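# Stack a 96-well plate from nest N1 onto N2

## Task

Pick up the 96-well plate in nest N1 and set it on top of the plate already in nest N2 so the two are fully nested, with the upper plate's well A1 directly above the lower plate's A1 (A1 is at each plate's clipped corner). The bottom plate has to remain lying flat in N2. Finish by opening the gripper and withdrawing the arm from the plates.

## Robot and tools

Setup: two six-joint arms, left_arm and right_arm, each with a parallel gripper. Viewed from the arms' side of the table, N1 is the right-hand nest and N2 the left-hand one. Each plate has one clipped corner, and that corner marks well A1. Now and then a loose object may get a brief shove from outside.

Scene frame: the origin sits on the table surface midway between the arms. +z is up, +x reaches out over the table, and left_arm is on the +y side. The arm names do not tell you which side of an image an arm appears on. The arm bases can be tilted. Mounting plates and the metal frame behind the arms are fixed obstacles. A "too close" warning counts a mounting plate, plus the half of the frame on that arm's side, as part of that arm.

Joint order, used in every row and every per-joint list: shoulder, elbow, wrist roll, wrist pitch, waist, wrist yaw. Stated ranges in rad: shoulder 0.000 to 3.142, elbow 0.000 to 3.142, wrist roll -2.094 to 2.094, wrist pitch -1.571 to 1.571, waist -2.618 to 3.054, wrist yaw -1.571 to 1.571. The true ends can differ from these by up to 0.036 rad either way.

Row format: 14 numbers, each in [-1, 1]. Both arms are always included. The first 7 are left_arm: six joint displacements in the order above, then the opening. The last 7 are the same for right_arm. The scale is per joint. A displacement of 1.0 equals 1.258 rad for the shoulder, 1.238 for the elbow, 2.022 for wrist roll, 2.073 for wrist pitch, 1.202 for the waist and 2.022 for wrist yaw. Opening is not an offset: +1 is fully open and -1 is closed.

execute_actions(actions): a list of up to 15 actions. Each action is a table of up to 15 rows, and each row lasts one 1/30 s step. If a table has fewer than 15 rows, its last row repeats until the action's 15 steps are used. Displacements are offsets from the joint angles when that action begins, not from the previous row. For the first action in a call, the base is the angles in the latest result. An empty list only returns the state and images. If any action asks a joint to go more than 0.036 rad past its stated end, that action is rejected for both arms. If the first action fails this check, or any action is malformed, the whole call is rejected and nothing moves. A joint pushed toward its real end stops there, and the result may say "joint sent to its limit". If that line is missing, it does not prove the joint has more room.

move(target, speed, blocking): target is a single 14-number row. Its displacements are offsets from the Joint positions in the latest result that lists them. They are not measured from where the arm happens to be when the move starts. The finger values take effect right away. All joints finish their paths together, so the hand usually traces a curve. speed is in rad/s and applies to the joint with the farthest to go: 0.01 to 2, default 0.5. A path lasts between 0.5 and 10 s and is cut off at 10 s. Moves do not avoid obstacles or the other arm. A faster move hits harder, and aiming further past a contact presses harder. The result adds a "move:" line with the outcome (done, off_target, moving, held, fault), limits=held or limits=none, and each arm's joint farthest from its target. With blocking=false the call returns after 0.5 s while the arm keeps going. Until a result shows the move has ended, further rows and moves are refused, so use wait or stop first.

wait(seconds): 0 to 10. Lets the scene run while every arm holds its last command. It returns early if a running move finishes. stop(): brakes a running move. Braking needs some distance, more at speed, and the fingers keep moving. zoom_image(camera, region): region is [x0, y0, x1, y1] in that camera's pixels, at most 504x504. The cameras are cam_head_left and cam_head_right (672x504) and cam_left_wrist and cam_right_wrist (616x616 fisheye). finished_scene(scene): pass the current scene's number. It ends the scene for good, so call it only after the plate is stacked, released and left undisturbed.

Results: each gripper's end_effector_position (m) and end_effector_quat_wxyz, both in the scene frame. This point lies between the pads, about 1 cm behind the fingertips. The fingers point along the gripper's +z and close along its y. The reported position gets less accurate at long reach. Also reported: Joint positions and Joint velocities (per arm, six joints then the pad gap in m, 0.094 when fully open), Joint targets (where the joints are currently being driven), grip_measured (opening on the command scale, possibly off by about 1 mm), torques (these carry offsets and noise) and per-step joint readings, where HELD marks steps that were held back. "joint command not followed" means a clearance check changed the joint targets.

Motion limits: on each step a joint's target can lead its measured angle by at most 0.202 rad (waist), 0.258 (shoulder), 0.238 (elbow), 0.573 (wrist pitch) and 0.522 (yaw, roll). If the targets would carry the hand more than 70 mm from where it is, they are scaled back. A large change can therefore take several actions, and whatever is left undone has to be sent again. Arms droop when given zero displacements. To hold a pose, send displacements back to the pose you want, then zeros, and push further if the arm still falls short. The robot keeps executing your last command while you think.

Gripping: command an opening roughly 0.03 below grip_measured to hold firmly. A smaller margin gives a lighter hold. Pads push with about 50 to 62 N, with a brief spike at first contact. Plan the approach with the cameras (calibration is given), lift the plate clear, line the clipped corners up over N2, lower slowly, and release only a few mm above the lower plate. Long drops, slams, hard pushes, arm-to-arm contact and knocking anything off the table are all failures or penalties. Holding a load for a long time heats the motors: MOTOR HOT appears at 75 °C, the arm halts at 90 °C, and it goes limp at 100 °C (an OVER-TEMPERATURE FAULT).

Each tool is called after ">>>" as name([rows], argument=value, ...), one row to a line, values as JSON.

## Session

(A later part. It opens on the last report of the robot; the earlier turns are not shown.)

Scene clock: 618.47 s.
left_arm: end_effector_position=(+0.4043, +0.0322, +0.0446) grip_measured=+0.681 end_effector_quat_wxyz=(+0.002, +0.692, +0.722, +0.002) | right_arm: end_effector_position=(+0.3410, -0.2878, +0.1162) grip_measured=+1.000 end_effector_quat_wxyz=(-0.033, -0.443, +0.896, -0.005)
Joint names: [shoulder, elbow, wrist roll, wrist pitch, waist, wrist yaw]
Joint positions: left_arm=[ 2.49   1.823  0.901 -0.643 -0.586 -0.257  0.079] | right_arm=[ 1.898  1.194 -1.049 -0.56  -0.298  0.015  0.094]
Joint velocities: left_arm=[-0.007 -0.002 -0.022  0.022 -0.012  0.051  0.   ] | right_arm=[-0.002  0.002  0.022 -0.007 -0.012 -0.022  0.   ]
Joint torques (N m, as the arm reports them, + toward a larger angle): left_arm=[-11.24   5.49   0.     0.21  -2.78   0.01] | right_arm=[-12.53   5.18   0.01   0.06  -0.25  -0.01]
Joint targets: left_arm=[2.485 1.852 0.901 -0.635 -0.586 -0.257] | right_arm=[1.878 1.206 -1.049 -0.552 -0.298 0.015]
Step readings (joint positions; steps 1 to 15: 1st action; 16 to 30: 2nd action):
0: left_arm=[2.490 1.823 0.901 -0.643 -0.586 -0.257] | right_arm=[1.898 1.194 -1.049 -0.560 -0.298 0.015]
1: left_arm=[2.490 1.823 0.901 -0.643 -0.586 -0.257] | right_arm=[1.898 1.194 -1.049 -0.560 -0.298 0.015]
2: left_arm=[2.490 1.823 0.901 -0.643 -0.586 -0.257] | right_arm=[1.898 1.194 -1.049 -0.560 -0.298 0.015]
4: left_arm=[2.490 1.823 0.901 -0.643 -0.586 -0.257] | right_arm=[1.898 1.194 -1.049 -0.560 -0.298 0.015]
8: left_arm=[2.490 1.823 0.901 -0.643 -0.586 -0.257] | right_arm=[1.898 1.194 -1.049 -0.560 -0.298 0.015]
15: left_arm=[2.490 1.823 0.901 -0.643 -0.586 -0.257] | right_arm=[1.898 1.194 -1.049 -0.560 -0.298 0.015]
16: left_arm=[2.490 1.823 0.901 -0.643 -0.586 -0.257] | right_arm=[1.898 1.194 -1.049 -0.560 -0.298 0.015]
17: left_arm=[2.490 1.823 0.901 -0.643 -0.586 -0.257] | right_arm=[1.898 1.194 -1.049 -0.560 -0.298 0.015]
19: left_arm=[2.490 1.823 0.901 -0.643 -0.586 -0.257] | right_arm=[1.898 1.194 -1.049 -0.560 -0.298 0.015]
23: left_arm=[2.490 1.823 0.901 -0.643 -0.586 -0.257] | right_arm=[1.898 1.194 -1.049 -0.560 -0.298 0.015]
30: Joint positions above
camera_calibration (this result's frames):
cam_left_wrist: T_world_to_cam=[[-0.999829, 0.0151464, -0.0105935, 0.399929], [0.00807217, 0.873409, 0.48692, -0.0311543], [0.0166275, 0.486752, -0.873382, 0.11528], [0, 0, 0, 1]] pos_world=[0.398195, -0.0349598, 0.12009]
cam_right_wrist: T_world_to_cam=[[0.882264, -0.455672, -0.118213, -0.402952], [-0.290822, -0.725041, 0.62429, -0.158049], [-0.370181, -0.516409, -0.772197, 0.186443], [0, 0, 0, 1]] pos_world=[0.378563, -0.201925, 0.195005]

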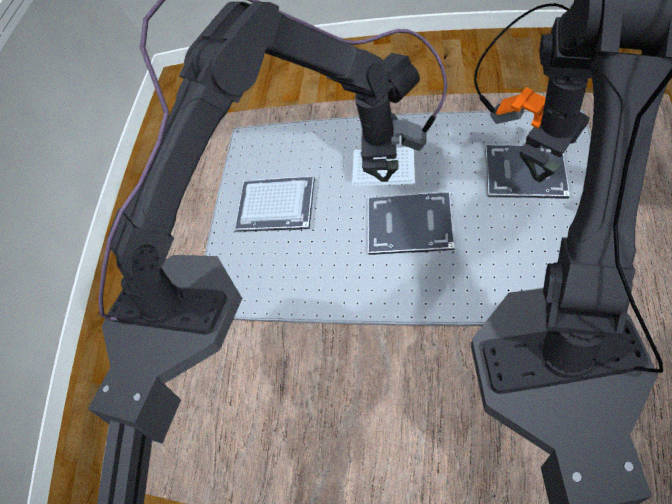

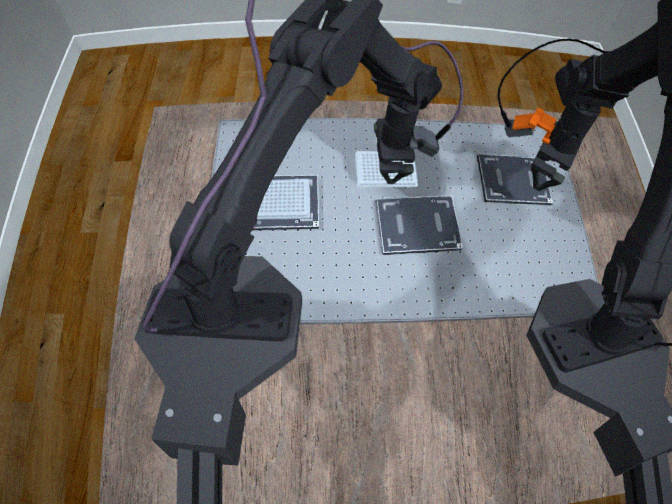

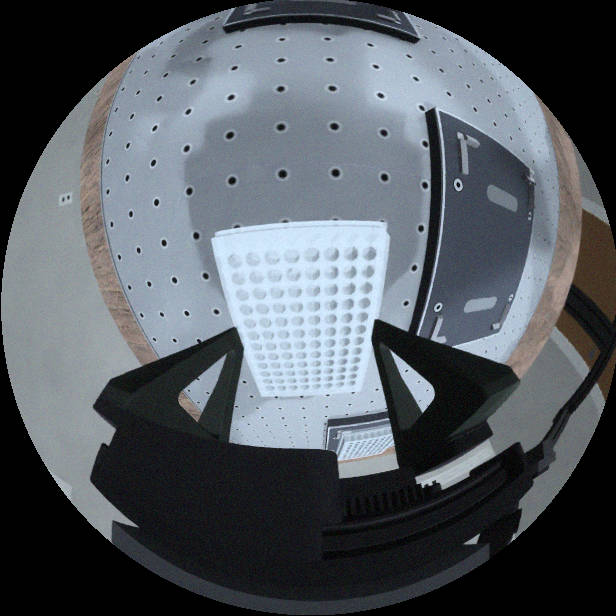

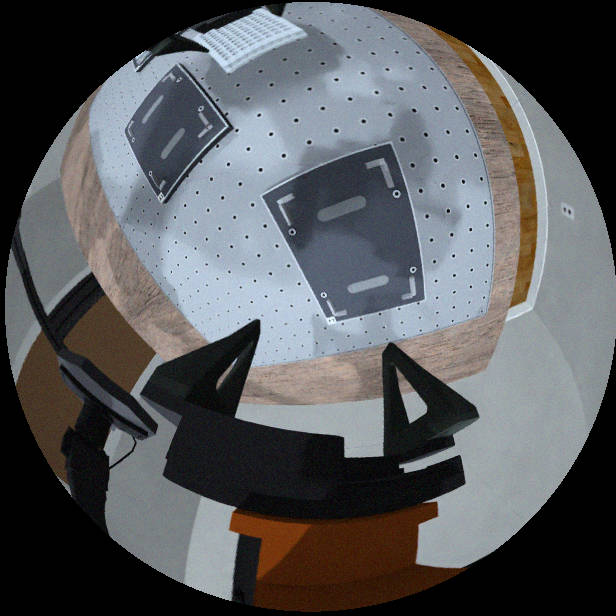

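>>> move(target=[-0.094,0.0234,0,-0.048,0,0,0.65,-0.016,0.010,0,0.004,0,0,1], speed=0.2)

Scene clock: 653.57 s.
left_arm: end_effector_position=(+0.4150, +0.0377, +0.0857) grip_measured=+0.681 end_effector_quat_wxyz=(+0.006, +0.691, +0.723, +0.002) | right_arm: end_effector_position=(+0.3410, -0.2878, +0.1162) grip_measured=+1.000 end_effector_quat_wxyz=(-0.033, -0.443, +0.896, -0.005)
Joint names: [shoulder, elbow, wrist roll, wrist pitch, waist, wrist yaw]
Joint positions: left_arm=[ 2.394  1.823  0.901 -0.732 -0.586 -0.257  0.079] | right_arm=[ 1.898  1.194 -1.049 -0.56  -0.298  0.015  0.094]
Joint velocities: left_arm=[ 0.007  0.002 -0.007  0.051  0.007  0.051  0.001] | right_arm=[-0.017  0.002 -0.007 -0.007  0.002 -0.037  0.   ]
Joint torques (N m, as the arm reports them, + toward a larger angle): left_arm=[-12.43   5.76   0.     0.04  -2.71   0.01] | right_arm=[-12.54   5.17   0.01   0.06  -0.26   0.  ]
Joint targets: left_arm=[2.372 1.852 0.901 -0.743 -0.586 -0.257] | right_arm=[1.878 1.206 -1.049 -0.552 -0.298 0.015]
move: off_target (left_arm); limits=none; left_arm: farthest joint: the elbow, 0.029 radians from its target (0.029 radians at the start); right_arm: farthest joint: the shoulder, 0.020 radians from its target (0.020 radians at the start)
camera_calibration (this result's frames):
cam_left_wrist: T_world_to_cam=[[-0.999771, 0.0130696, -0.0169298, 0.411512], [0.00326826, 0.87563, 0.482971, -0.0537694], [0.0211365, 0.482805, -0.875473, 0.146778], [0, 0, 0, 1]] pos_world=[0.408491, -0.0291614, 0.161436]
cam_right_wrist: T_world_to_cam=[[0.882264, -0.455672, -0.118213, -0.402952], [-0.290822, -0.725041, 0.62429, -0.158049], [-0.370181, -0.516409, -0.772197, 0.186443], [0, 0, 0, 1]] pos_world=[0.378563, -0.201925, 0.195005]

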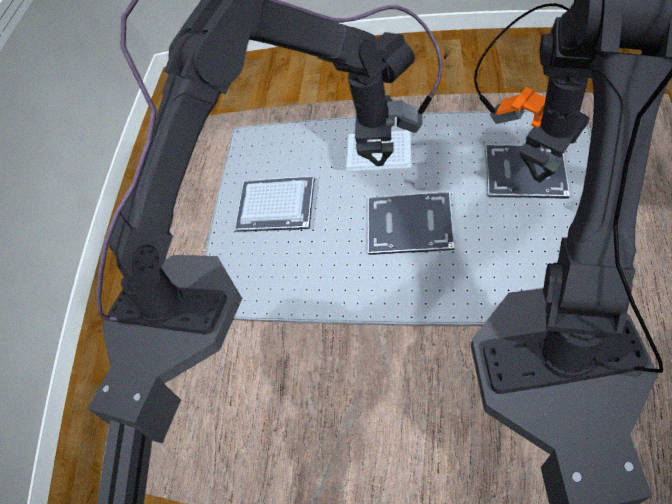

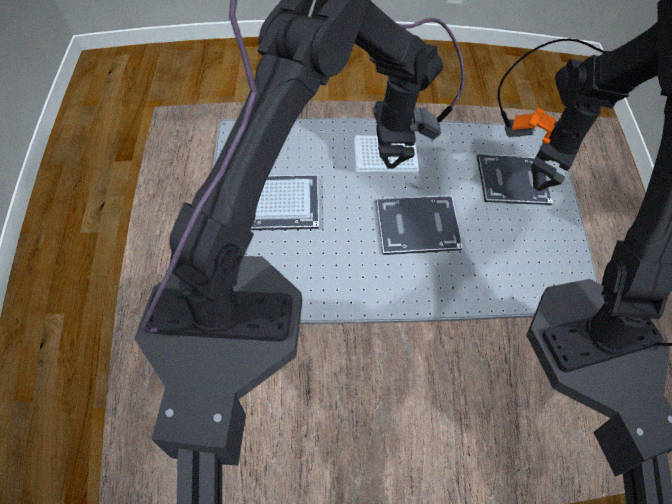

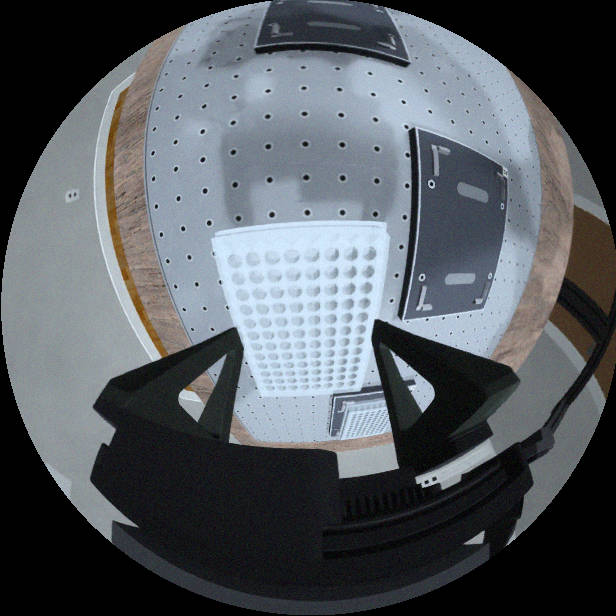

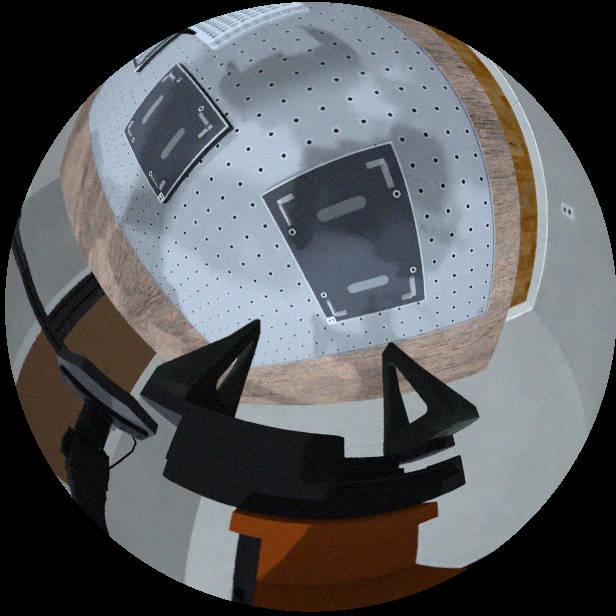

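>>> move(target=[-0.484,-0.8174,-1.0,0.2359,0.3625,0.0727,0.65,-0.016,0.010,0,0.004,0,0,1], speed=0.8)

Scene clock: 662.37 s.
left_arm: end_effector_position=(+0.3235, +0.2588, +0.0954) grip_measured=+0.682 end_effector_quat_wxyz=(-0.005, -0.437, +0.899, -0.005) | right_arm: end_effector_position=(+0.3410, -0.2878, +0.1162) grip_measured=+1.000 end_effector_quat_wxyz=(-0.033, -0.443, +0.896, -0.005)
Joint names: [shoulder, elbow, wrist roll, wrist pitch, waist, wrist yaw]
Joint positions: left_arm=[ 1.811  0.826 -1.113 -0.251 -0.155 -0.112  0.079] | right_arm=[ 1.898  1.194 -1.049 -0.56  -0.298  0.015  0.094]
Joint velocities: left_arm=[ 0.002  0.007 -0.007  0.051  0.002  0.051  0.   ] | right_arm=[ 0.012 -0.002 -0.037  0.022  0.012  0.007  0.   ]
Joint torques (N m, as the arm reports them, + toward a larger angle): left_arm=[-8.76  1.21 -0.05  0.19 -0.51  0.03] | right_arm=[-12.51   5.16   0.01   0.07  -0.25   0.  ]
Joint targets: left_arm=[1.785 0.811 -1.121 -0.243 -0.150 -0.110] | right_arm=[1.878 1.206 -1.049 -0.552 -0.298 0.015]
move: off_target (left_arm); limits=none; left_arm: farthest joint: the shoulder, 0.026 radians from its target (0.609 radians at the start); right_arm: farthest joint: the shoulder, 0.020 radians from its target (0.020 radians at the start)
camera_calibration (this result's frames):
cam_left_wrist: T_world_to_cam=[[0.748771, -0.662827, 0.00106362, -0.0751585], [-0.574628, -0.648335, 0.499464, 0.328016], [-0.330369, -0.374596, -0.866334, 0.385185], [0, 0, 0, 1]] pos_world=[0.372017, 0.307136, 0.169946]
cam_right_wrist: T_world_to_cam=[[0.882264, -0.455672, -0.118213, -0.402952], [-0.290822, -0.725041, 0.62429, -0.158049], [-0.370181, -0.516409, -0.772197, 0.186443], [0, 0, 0, 1]] pos_world=[0.378563, -0.201925, 0.195005]

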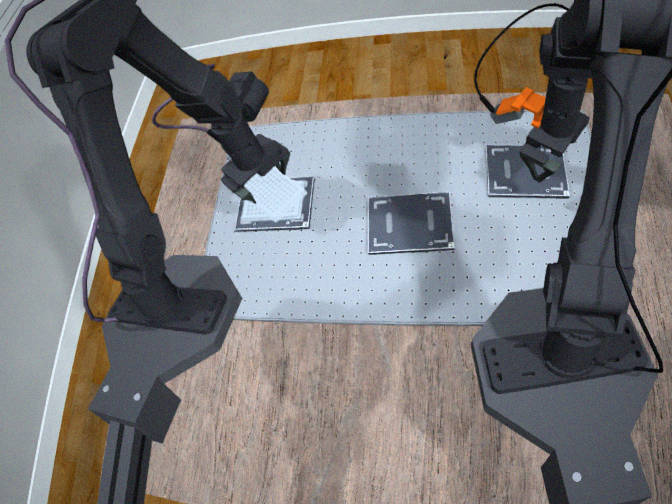

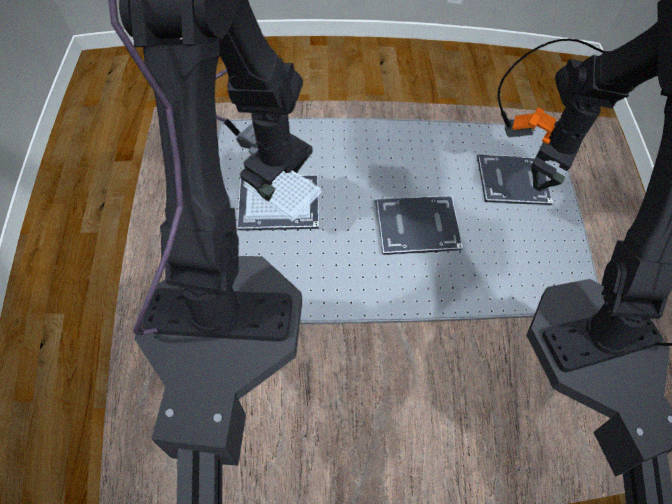

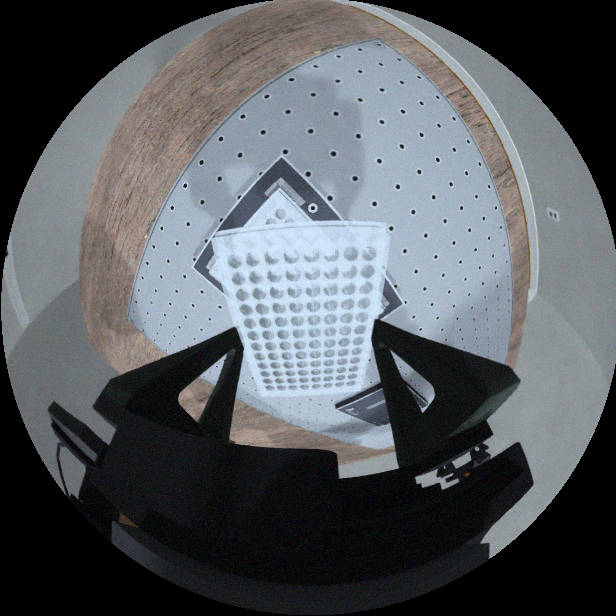

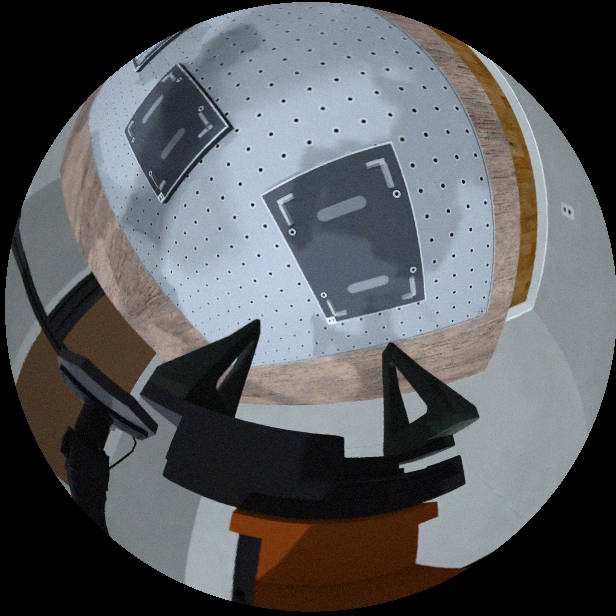

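>>> zoom_image(camera="cam_left_wrist", region=[220, 145, 350, 245])

Region (220, 145, 350, 245) of cam_left_wrist's 616x616 image, scaled by 3.877, with more detail than that image has; it fills the top 388 rows of this view, and the rest is white.

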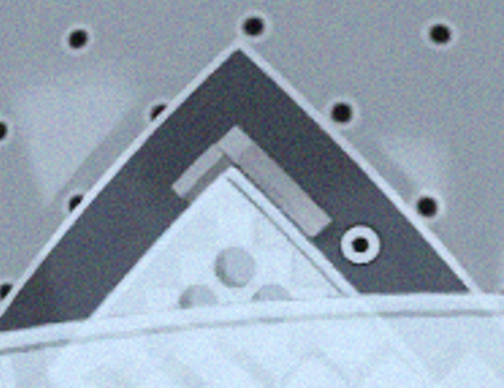

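>>> zoom_image(camera="cam_left_wrist", region=[255, 170, 315, 225])

Region (255, 170, 315, 225) of cam_left_wrist's 616x616 image, scaled by 8.400, with more detail than that image has; it fills the top 462 rows of this view, and the rest is white.

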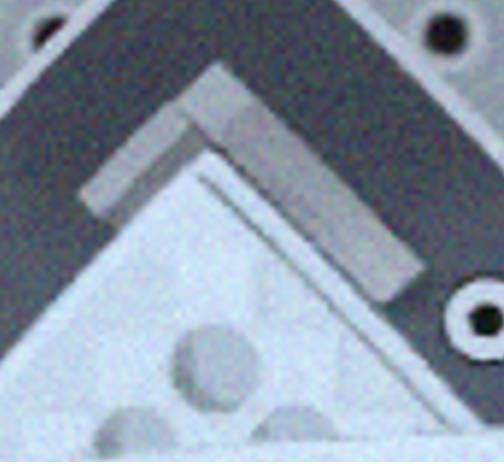

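>>> zoom_image(camera="cam_left_wrist", region=[185, 230, 255, 310])

>>> zoom_image(camera="cam_left_wrist", region=[360, 250, 420, 330])

>>> zoom_image(camera="cam_head_right", region=[225, 165, 335, 240])

>>> zoom_image(camera="cam_head_left", region=[225, 165, 335, 240])

Region (185, 230, 255, 310) of cam_left_wrist's 616x616 image, scaled by 6.300, with more detail than that image has; it fills the left 441 columns of this view, and the rest is white.

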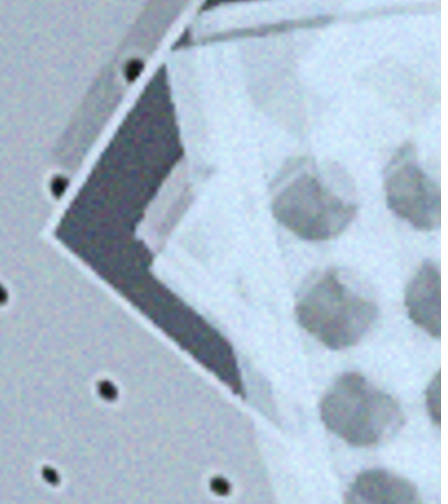

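Region (360, 250, 420, 330) of cam_left_wrist's 616x616 image, scaled by 6.300, with more detail than that image has; it fills the left 378 columns of this view, and the rest is white.

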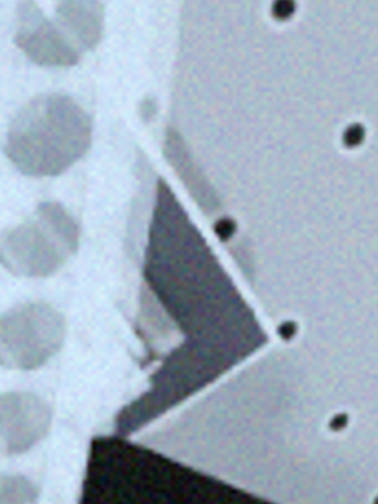

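Region (225, 165, 335, 240) of cam_head_right's 672x504 image, scaled by 4.582, with more detail than that image has; it fills the top 344 rows of this view, and the rest is white.

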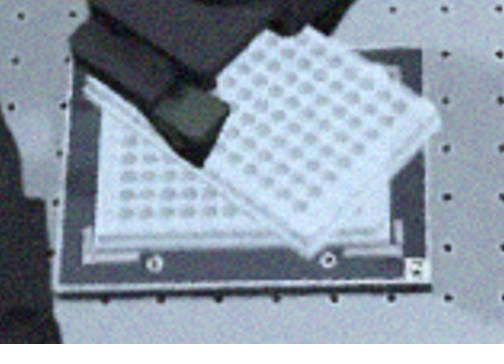

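Region (225, 165, 335, 240) of cam_head_left's 672x504 image, scaled by 4.582, with more detail than that image has; it fills the top 344 rows of this view, and the rest is white.

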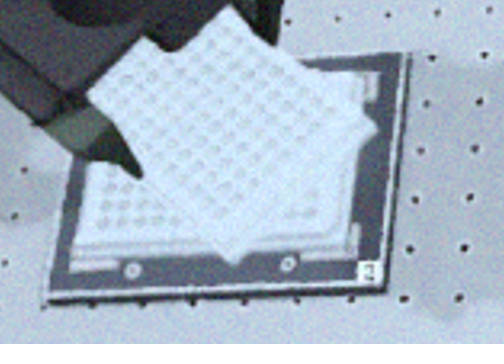

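>>> zoom_image(camera="cam_left_wrist", region=[345, 210, 405, 265])

>>> zoom_image(camera="cam_left_wrist", region=[200, 215, 260, 270])

Region (345, 210, 405, 265) of cam_left_wrist's 616x616 image, scaled by 8.400, with more detail than that image has; it fills the top 462 rows of this view, and the rest is white.

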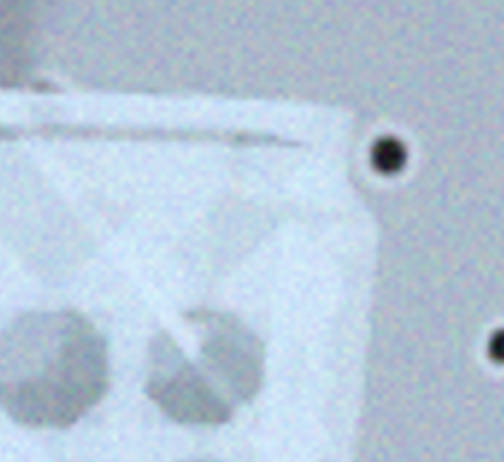

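Region (200, 215, 260, 270) of cam_left_wrist's 616x616 image, scaled by 8.400, with more detail than that image has; it fills the top 462 rows of this view, and the rest is white.

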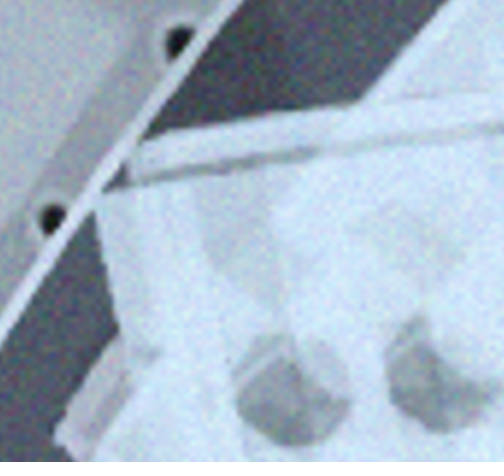

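>>> zoom_image(camera="cam_head_left", region=[280, 195, 320, 235])

>>> zoom_image(camera="cam_head_right", region=[285, 195, 325, 235])

>>> zoom_image(camera="cam_head_right", region=[232, 195, 272, 235])

>>> zoom_image(camera="cam_head_left", region=[228, 195, 268, 235])

Region (280, 195, 320, 235) of cam_head_left's 672x504 image, scaled by 12.600, with more detail than that image has.

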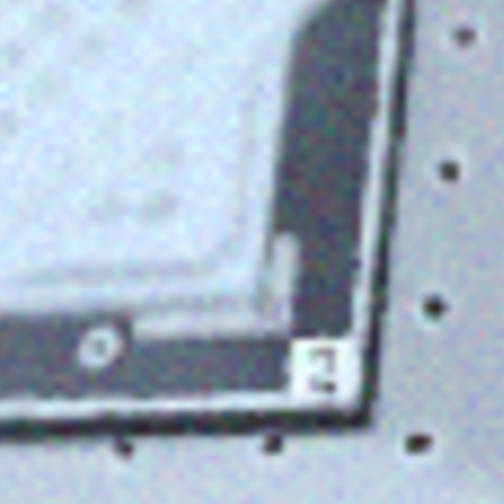

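Region (285, 195, 325, 235) of cam_head_right's 672x504 image, scaled by 12.600, with more detail than that image has.

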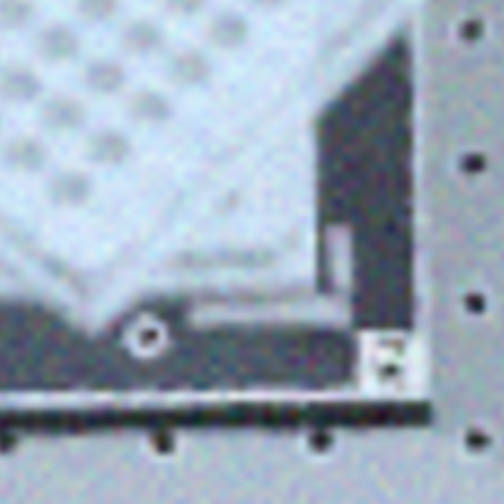

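Region (232, 195, 272, 235) of cam_head_right's 672x504 image, scaled by 12.600, with more detail than that image has.

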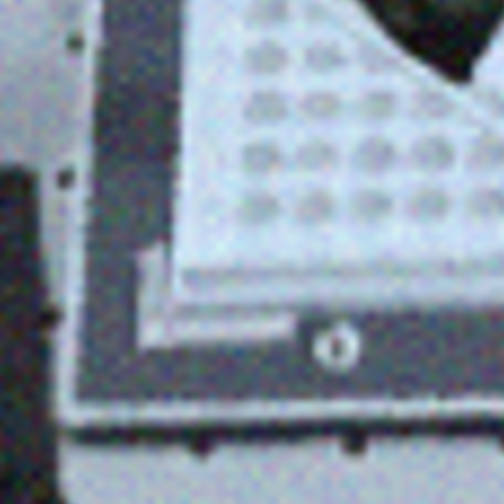

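Region (228, 195, 268, 235) of cam_head_left's 672x504 image, scaled by 12.600, with more detail than that image has.

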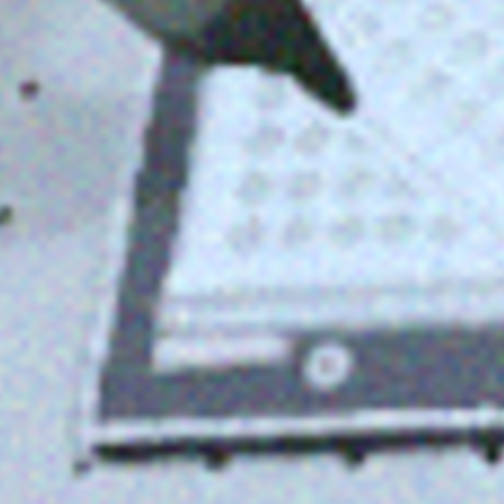

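>>> move(target=[-0.02,-0.008,1.0,0.004,0,0,0.65,-0.016,0.010,0,0.004,0,0,1], speed=0.9)

Scene clock: 743.53 s.
left_arm: end_effector_position=(+0.3236, +0.2587, +0.0954) grip_measured=+0.682 end_effector_quat_wxyz=(+0.002, +0.527, +0.850, -0.007) | right_arm: end_effector_position=(+0.3410, -0.2878, +0.1162) grip_measured=+1.000 end_effector_quat_wxyz=(-0.033, -0.443, +0.896, -0.005)
Joint names: [shoulder, elbow, wrist roll, wrist pitch, waist, wrist yaw]
Joint positions: left_arm=[ 1.811  0.826  0.901 -0.25  -0.155 -0.112  0.079] | right_arm=[ 1.898  1.194 -1.049 -0.56  -0.298  0.015  0.094]
Joint velocities: left_arm=[-0.017 -0.027 -0.007  0.037  0.007  0.007 -0.   ] | right_arm=[ 0.012 -0.002  0.051  0.022  0.007  0.007  0.   ]
Joint torques (N m, as the arm reports them, + toward a larger angle): left_arm=[-8.65  1.55  0.08  0.21 -0.83  0.02] | right_arm=[-12.51   5.18   0.02   0.06  -0.25   0.  ]
Joint targets: left_arm=[1.786 0.816 0.909 -0.242 -0.155 -0.112] | right_arm=[1.878 1.206 -1.049 -0.552 -0.298 0.015]
move: off_target (left_arm); limits=none; left_arm: farthest joint: the shoulder, 0.025 radians from its target (0.025 radians at the start); right_arm: farthest joint: the shoulder, 0.020 radians from its target (0.020 radians at the start)
camera_calibration (this result's frames):
cam_left_wrist: T_world_to_cam=[[-0.919773, -0.392427, 0.00424828, 0.394482], [-0.342973, 0.809029, 0.477327, -0.121883], [-0.190753, 0.437576, -0.878715, 0.131063], [0, 0, 0, 1]] pos_world=[0.346033, 0.196063, 0.171669]
cam_right_wrist: T_world_to_cam=[[0.882264, -0.455672, -0.118213, -0.402952], [-0.290822, -0.725041, 0.62429, -0.158049], [-0.370181, -0.516409, -0.772197, 0.186443], [0, 0, 0, 1]] pos_world=[0.378563, -0.201925, 0.195005]

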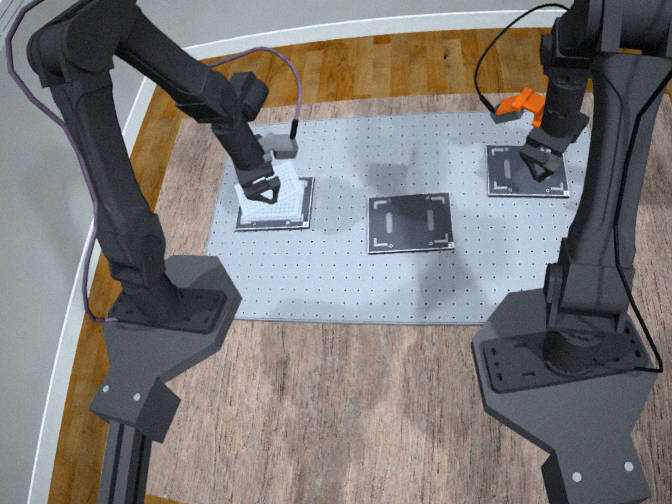

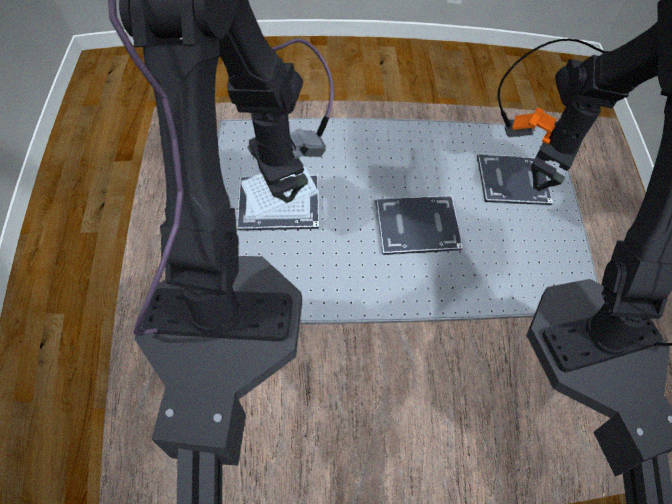

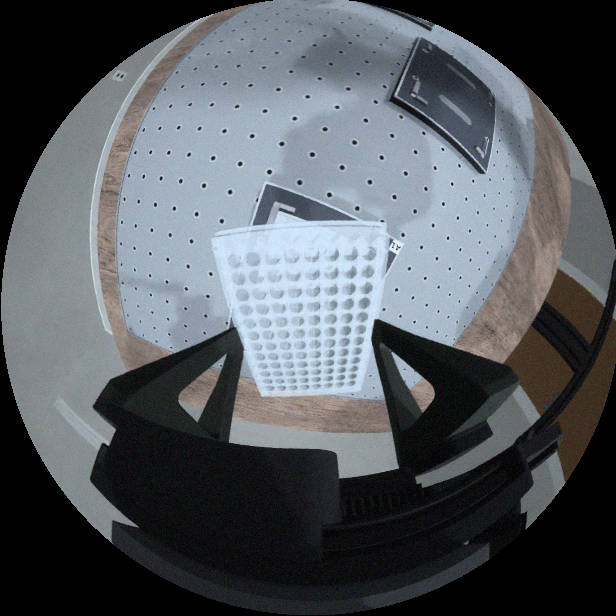

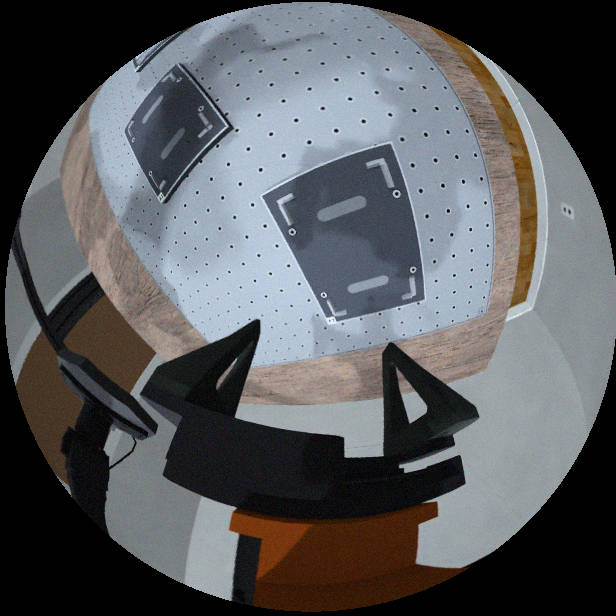

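>>> zoom_image(camera="cam_left_wrist", region=[240, 170, 420, 280])

Region (240, 170, 420, 280) of cam_left_wrist's 616x616 image, scaled by 2.800, with more detail than that image has.

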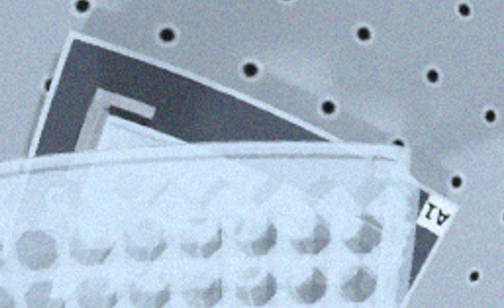

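>>> zoom_image(camera="cam_left_wrist", region=[255, 190, 315, 240])

Region (255, 190, 315, 240) of cam_left_wrist's 616x616 image, scaled by 8.400, with more detail than that image has.

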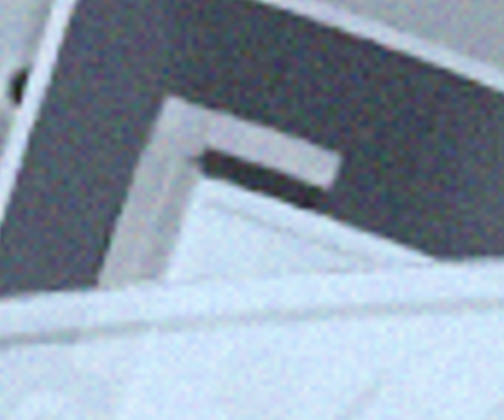

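>>> move(target=[-0.02,-0.008,0.222,0.004,0.04,0,0.65,-0.016,0.010,0,0.004,0,0,1], speed=0.6)

Scene clock: 765.97 s.
left_arm: end_effector_position=(+0.3261, +0.2732, +0.0939) grip_measured=+0.682 end_effector_quat_wxyz=(-0.001, +0.685, +0.728, -0.001) | right_arm: end_effector_position=(+0.3410, -0.2878, +0.1162) grip_measured=+1.000 end_effector_quat_wxyz=(-0.033, -0.443, +0.896, -0.005)
Joint names: [shoulder, elbow, wrist roll, wrist pitch, waist, wrist yaw]
Joint positions: left_arm=[ 1.811  0.826  1.341 -0.248 -0.113 -0.112  0.079] | right_arm=[ 1.898  1.194 -1.049 -0.56  -0.298  0.015  0.094]
Joint velocities: left_arm=[ 0.007  0.002 -0.051 -0.007 -0.007  0.037  0.   ] | right_arm=[ 0.022 -0.012  0.037 -0.007  0.007  0.066  0.   ]
Joint torques (N m, as the arm reports them, + toward a larger angle): left_arm=[-8.69  1.53  0.07  0.19 -0.34  0.01] | right_arm=[-12.49   5.15   0.01   0.07  -0.23   0.  ]
Joint targets: left_arm=[1.786 0.816 1.350 -0.242 -0.107 -0.112] | right_arm=[1.878 1.206 -1.049 -0.552 -0.298 0.015]
move: off_target (left_arm); limits=none; left_arm: farthest joint: the shoulder, 0.025 radians from its target (0.025 radians at the start); right_arm: farthest joint: the shoulder, 0.020 radians from its target (0.020 radians at the start)
camera_calibration (this result's frames):
cam_left_wrist: T_world_to_cam=[[-0.999996, -0.00226165, -0.00164393, 0.322576], [-0.00277612, 0.873108, 0.487519, -0.261435], [0.000332732, 0.487521, -0.873111, 0.0474341], [0, 0, 0, 1]] pos_world=[0.321834, 0.205865, 0.1694]
cam_right_wrist: T_world_to_cam=[[0.882264, -0.455672, -0.118213, -0.402952], [-0.290822, -0.725041, 0.62429, -0.158049], [-0.370181, -0.516409, -0.772197, 0.186443], [0, 0, 0, 1]] pos_world=[0.378563, -0.201925, 0.195005]

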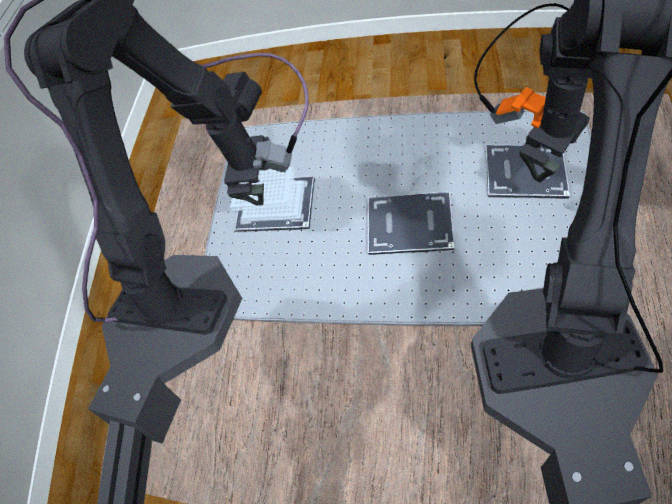

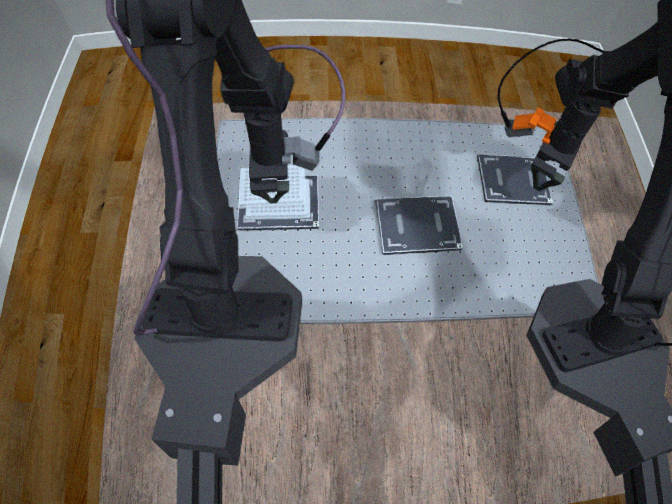

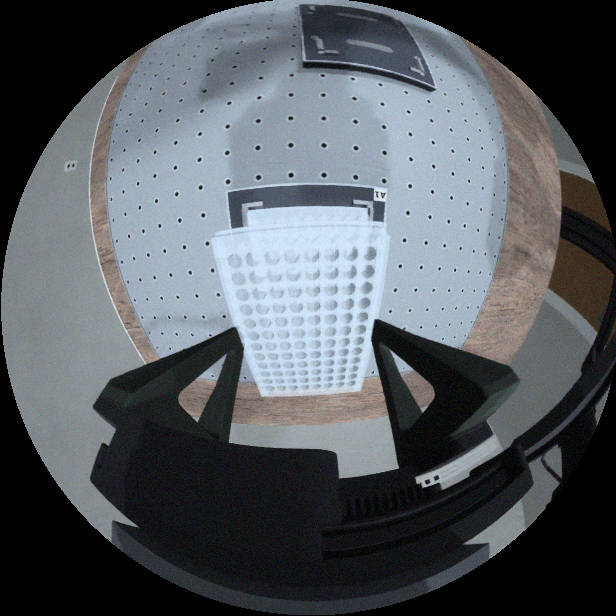

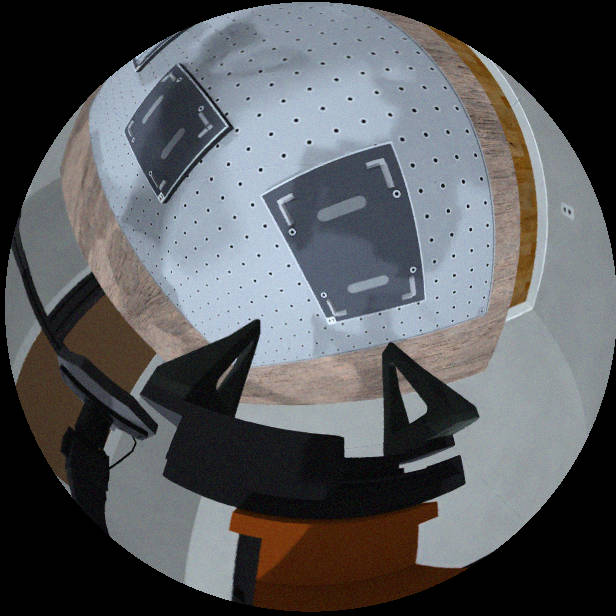

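>>> zoom_image(camera="cam_left_wrist", region=[220, 175, 400, 255])

Region (220, 175, 400, 255) of cam_left_wrist's 616x616 image, scaled by 2.800, with more detail than that image has.

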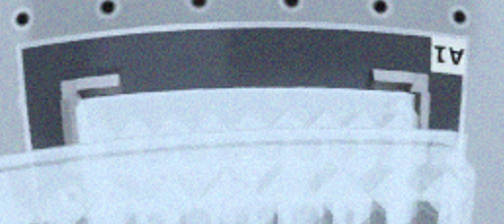

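>>> zoom_image(camera="cam_left_wrist", region=[335, 185, 395, 240])

>>> zoom_image(camera="cam_left_wrist", region=[225, 185, 285, 240])

Region (335, 185, 395, 240) of cam_left_wrist's 616x616 image, scaled by 8.400, with more detail than that image has; it fills the top 462 rows of this view, and the rest is white.

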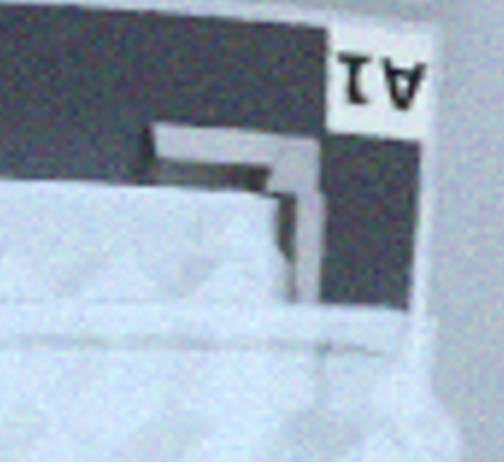

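Region (225, 185, 285, 240) of cam_left_wrist's 616x616 image, scaled by 8.400, with more detail than that image has; it fills the top 462 rows of this view, and the rest is white.

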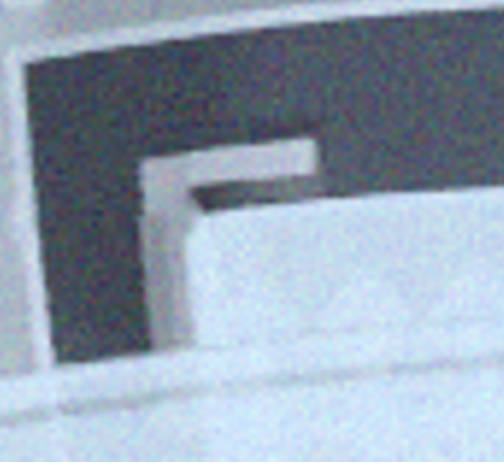

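>>> zoom_image(camera="cam_head_left", region=[230, 185, 320, 235])

>>> zoom_image(camera="cam_head_right", region=[235, 185, 325, 235])

Region (230, 185, 320, 235) of cam_head_left's 672x504 image, scaled by 5.600, with more detail than that image has.

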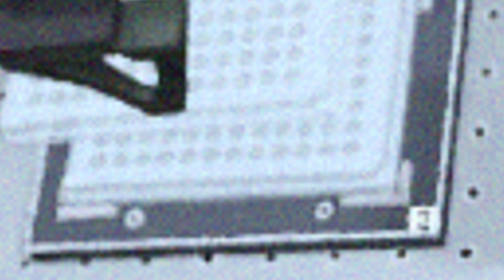

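Region (235, 185, 325, 235) of cam_head_right's 672x504 image, scaled by 5.600, with more detail than that image has.

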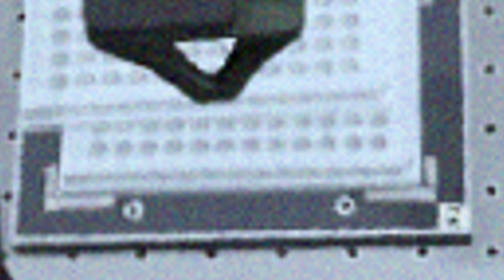

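>>> move(target=[0.054,0.006,0.0089,0.0376,-0.0212,0,0.65,-0.016,0.010,0,0.004,0,0,1], speed=0.15)

Scene clock: 829.70 s.
left_arm: end_effector_position=(+0.3269, +0.2664, +0.0783) grip_measured=+0.682 end_effector_quat_wxyz=(+0.004, +0.693, +0.721, +0.000) | right_arm: end_effector_position=(+0.3410, -0.2878, +0.1162) grip_measured=+1.000 end_effector_quat_wxyz=(-0.033, -0.443, +0.896, -0.005)
Joint names: [shoulder, elbow, wrist roll, wrist pitch, waist, wrist yaw]
Joint positions: left_arm=[ 1.873  0.826  1.351 -0.177 -0.127 -0.113  0.079] | right_arm=[ 1.898  1.194 -1.049 -0.56  -0.298  0.015  0.094]
Joint velocities: left_arm=[-0.017  0.002 -0.037 -0.051 -0.002  0.007 -0.001] | right_arm=[-0.022 -0.002 -0.066  0.022 -0.012 -0.022  0.   ]
Joint torques (N m, as the arm reports them, + toward a larger angle): left_arm=[-6.64  2.44  0.05  0.2  -1.6   0.02] | right_arm=[-12.52   5.18   0.01   0.06  -0.24   0.  ]
Joint targets: left_arm=[1.879 0.833 1.359 -0.170 -0.138 -0.112] | right_arm=[1.878 1.206 -1.049 -0.552 -0.298 0.015]
move: done; limits=none; left_arm: farthest joint: the waist, 0.012 radians from its target (0.026 radians at the start); right_arm: farthest joint: the shoulder, 0.020 radians from its target (0.020 radians at the start)
camera_calibration (this result's frames):
cam_left_wrist: T_world_to_cam=[[-0.999742, 0.0193815, -0.0118487, 0.318302], [0.011258, 0.875757, 0.48262, -0.25278], [0.0197305, 0.482362, -0.87575, 0.0323385], [0, 0, 0, 1]] pos_world=[0.320428, 0.199606, 0.154089]
cam_right_wrist: T_world_to_cam=[[0.882264, -0.455672, -0.118213, -0.402952], [-0.290822, -0.725041, 0.62429, -0.158049], [-0.370181, -0.516409, -0.772197, 0.186443], [0, 0, 0, 1]] pos_world=[0.378563, -0.201925, 0.195005]

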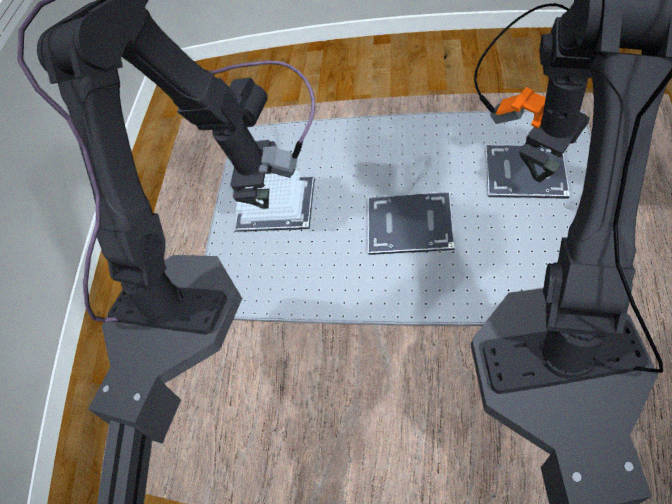

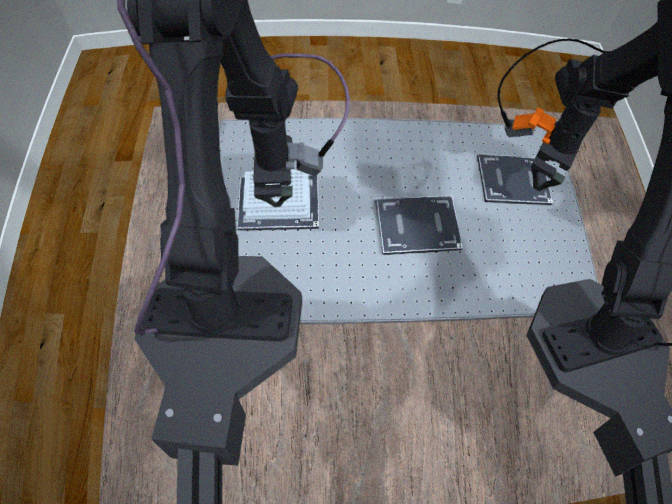

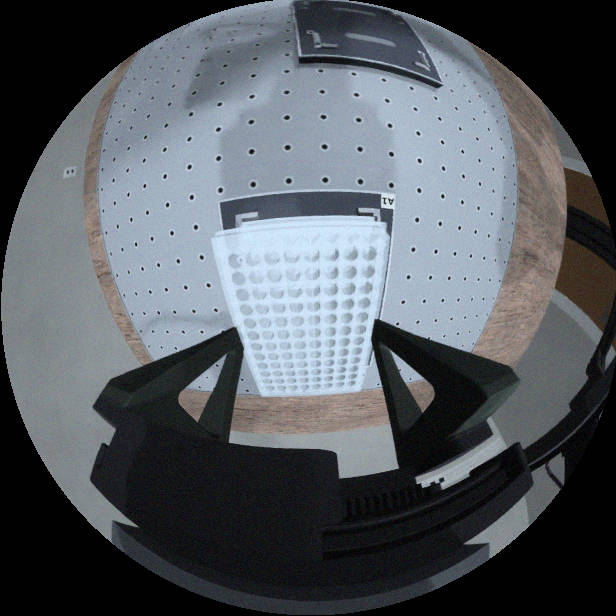

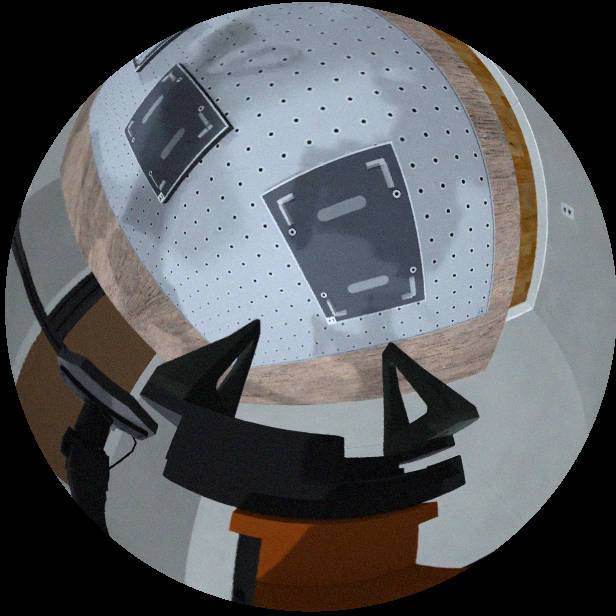

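>>> zoom_image(camera="cam_left_wrist", region=[205, 185, 405, 255])

Region (205, 185, 405, 255) of cam_left_wrist's 616x616 image, scaled by 2.520, with more detail than that image has; it fills the top 176 rows of this view, and the rest is white.

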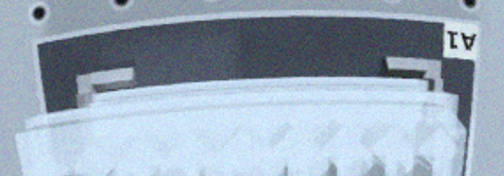

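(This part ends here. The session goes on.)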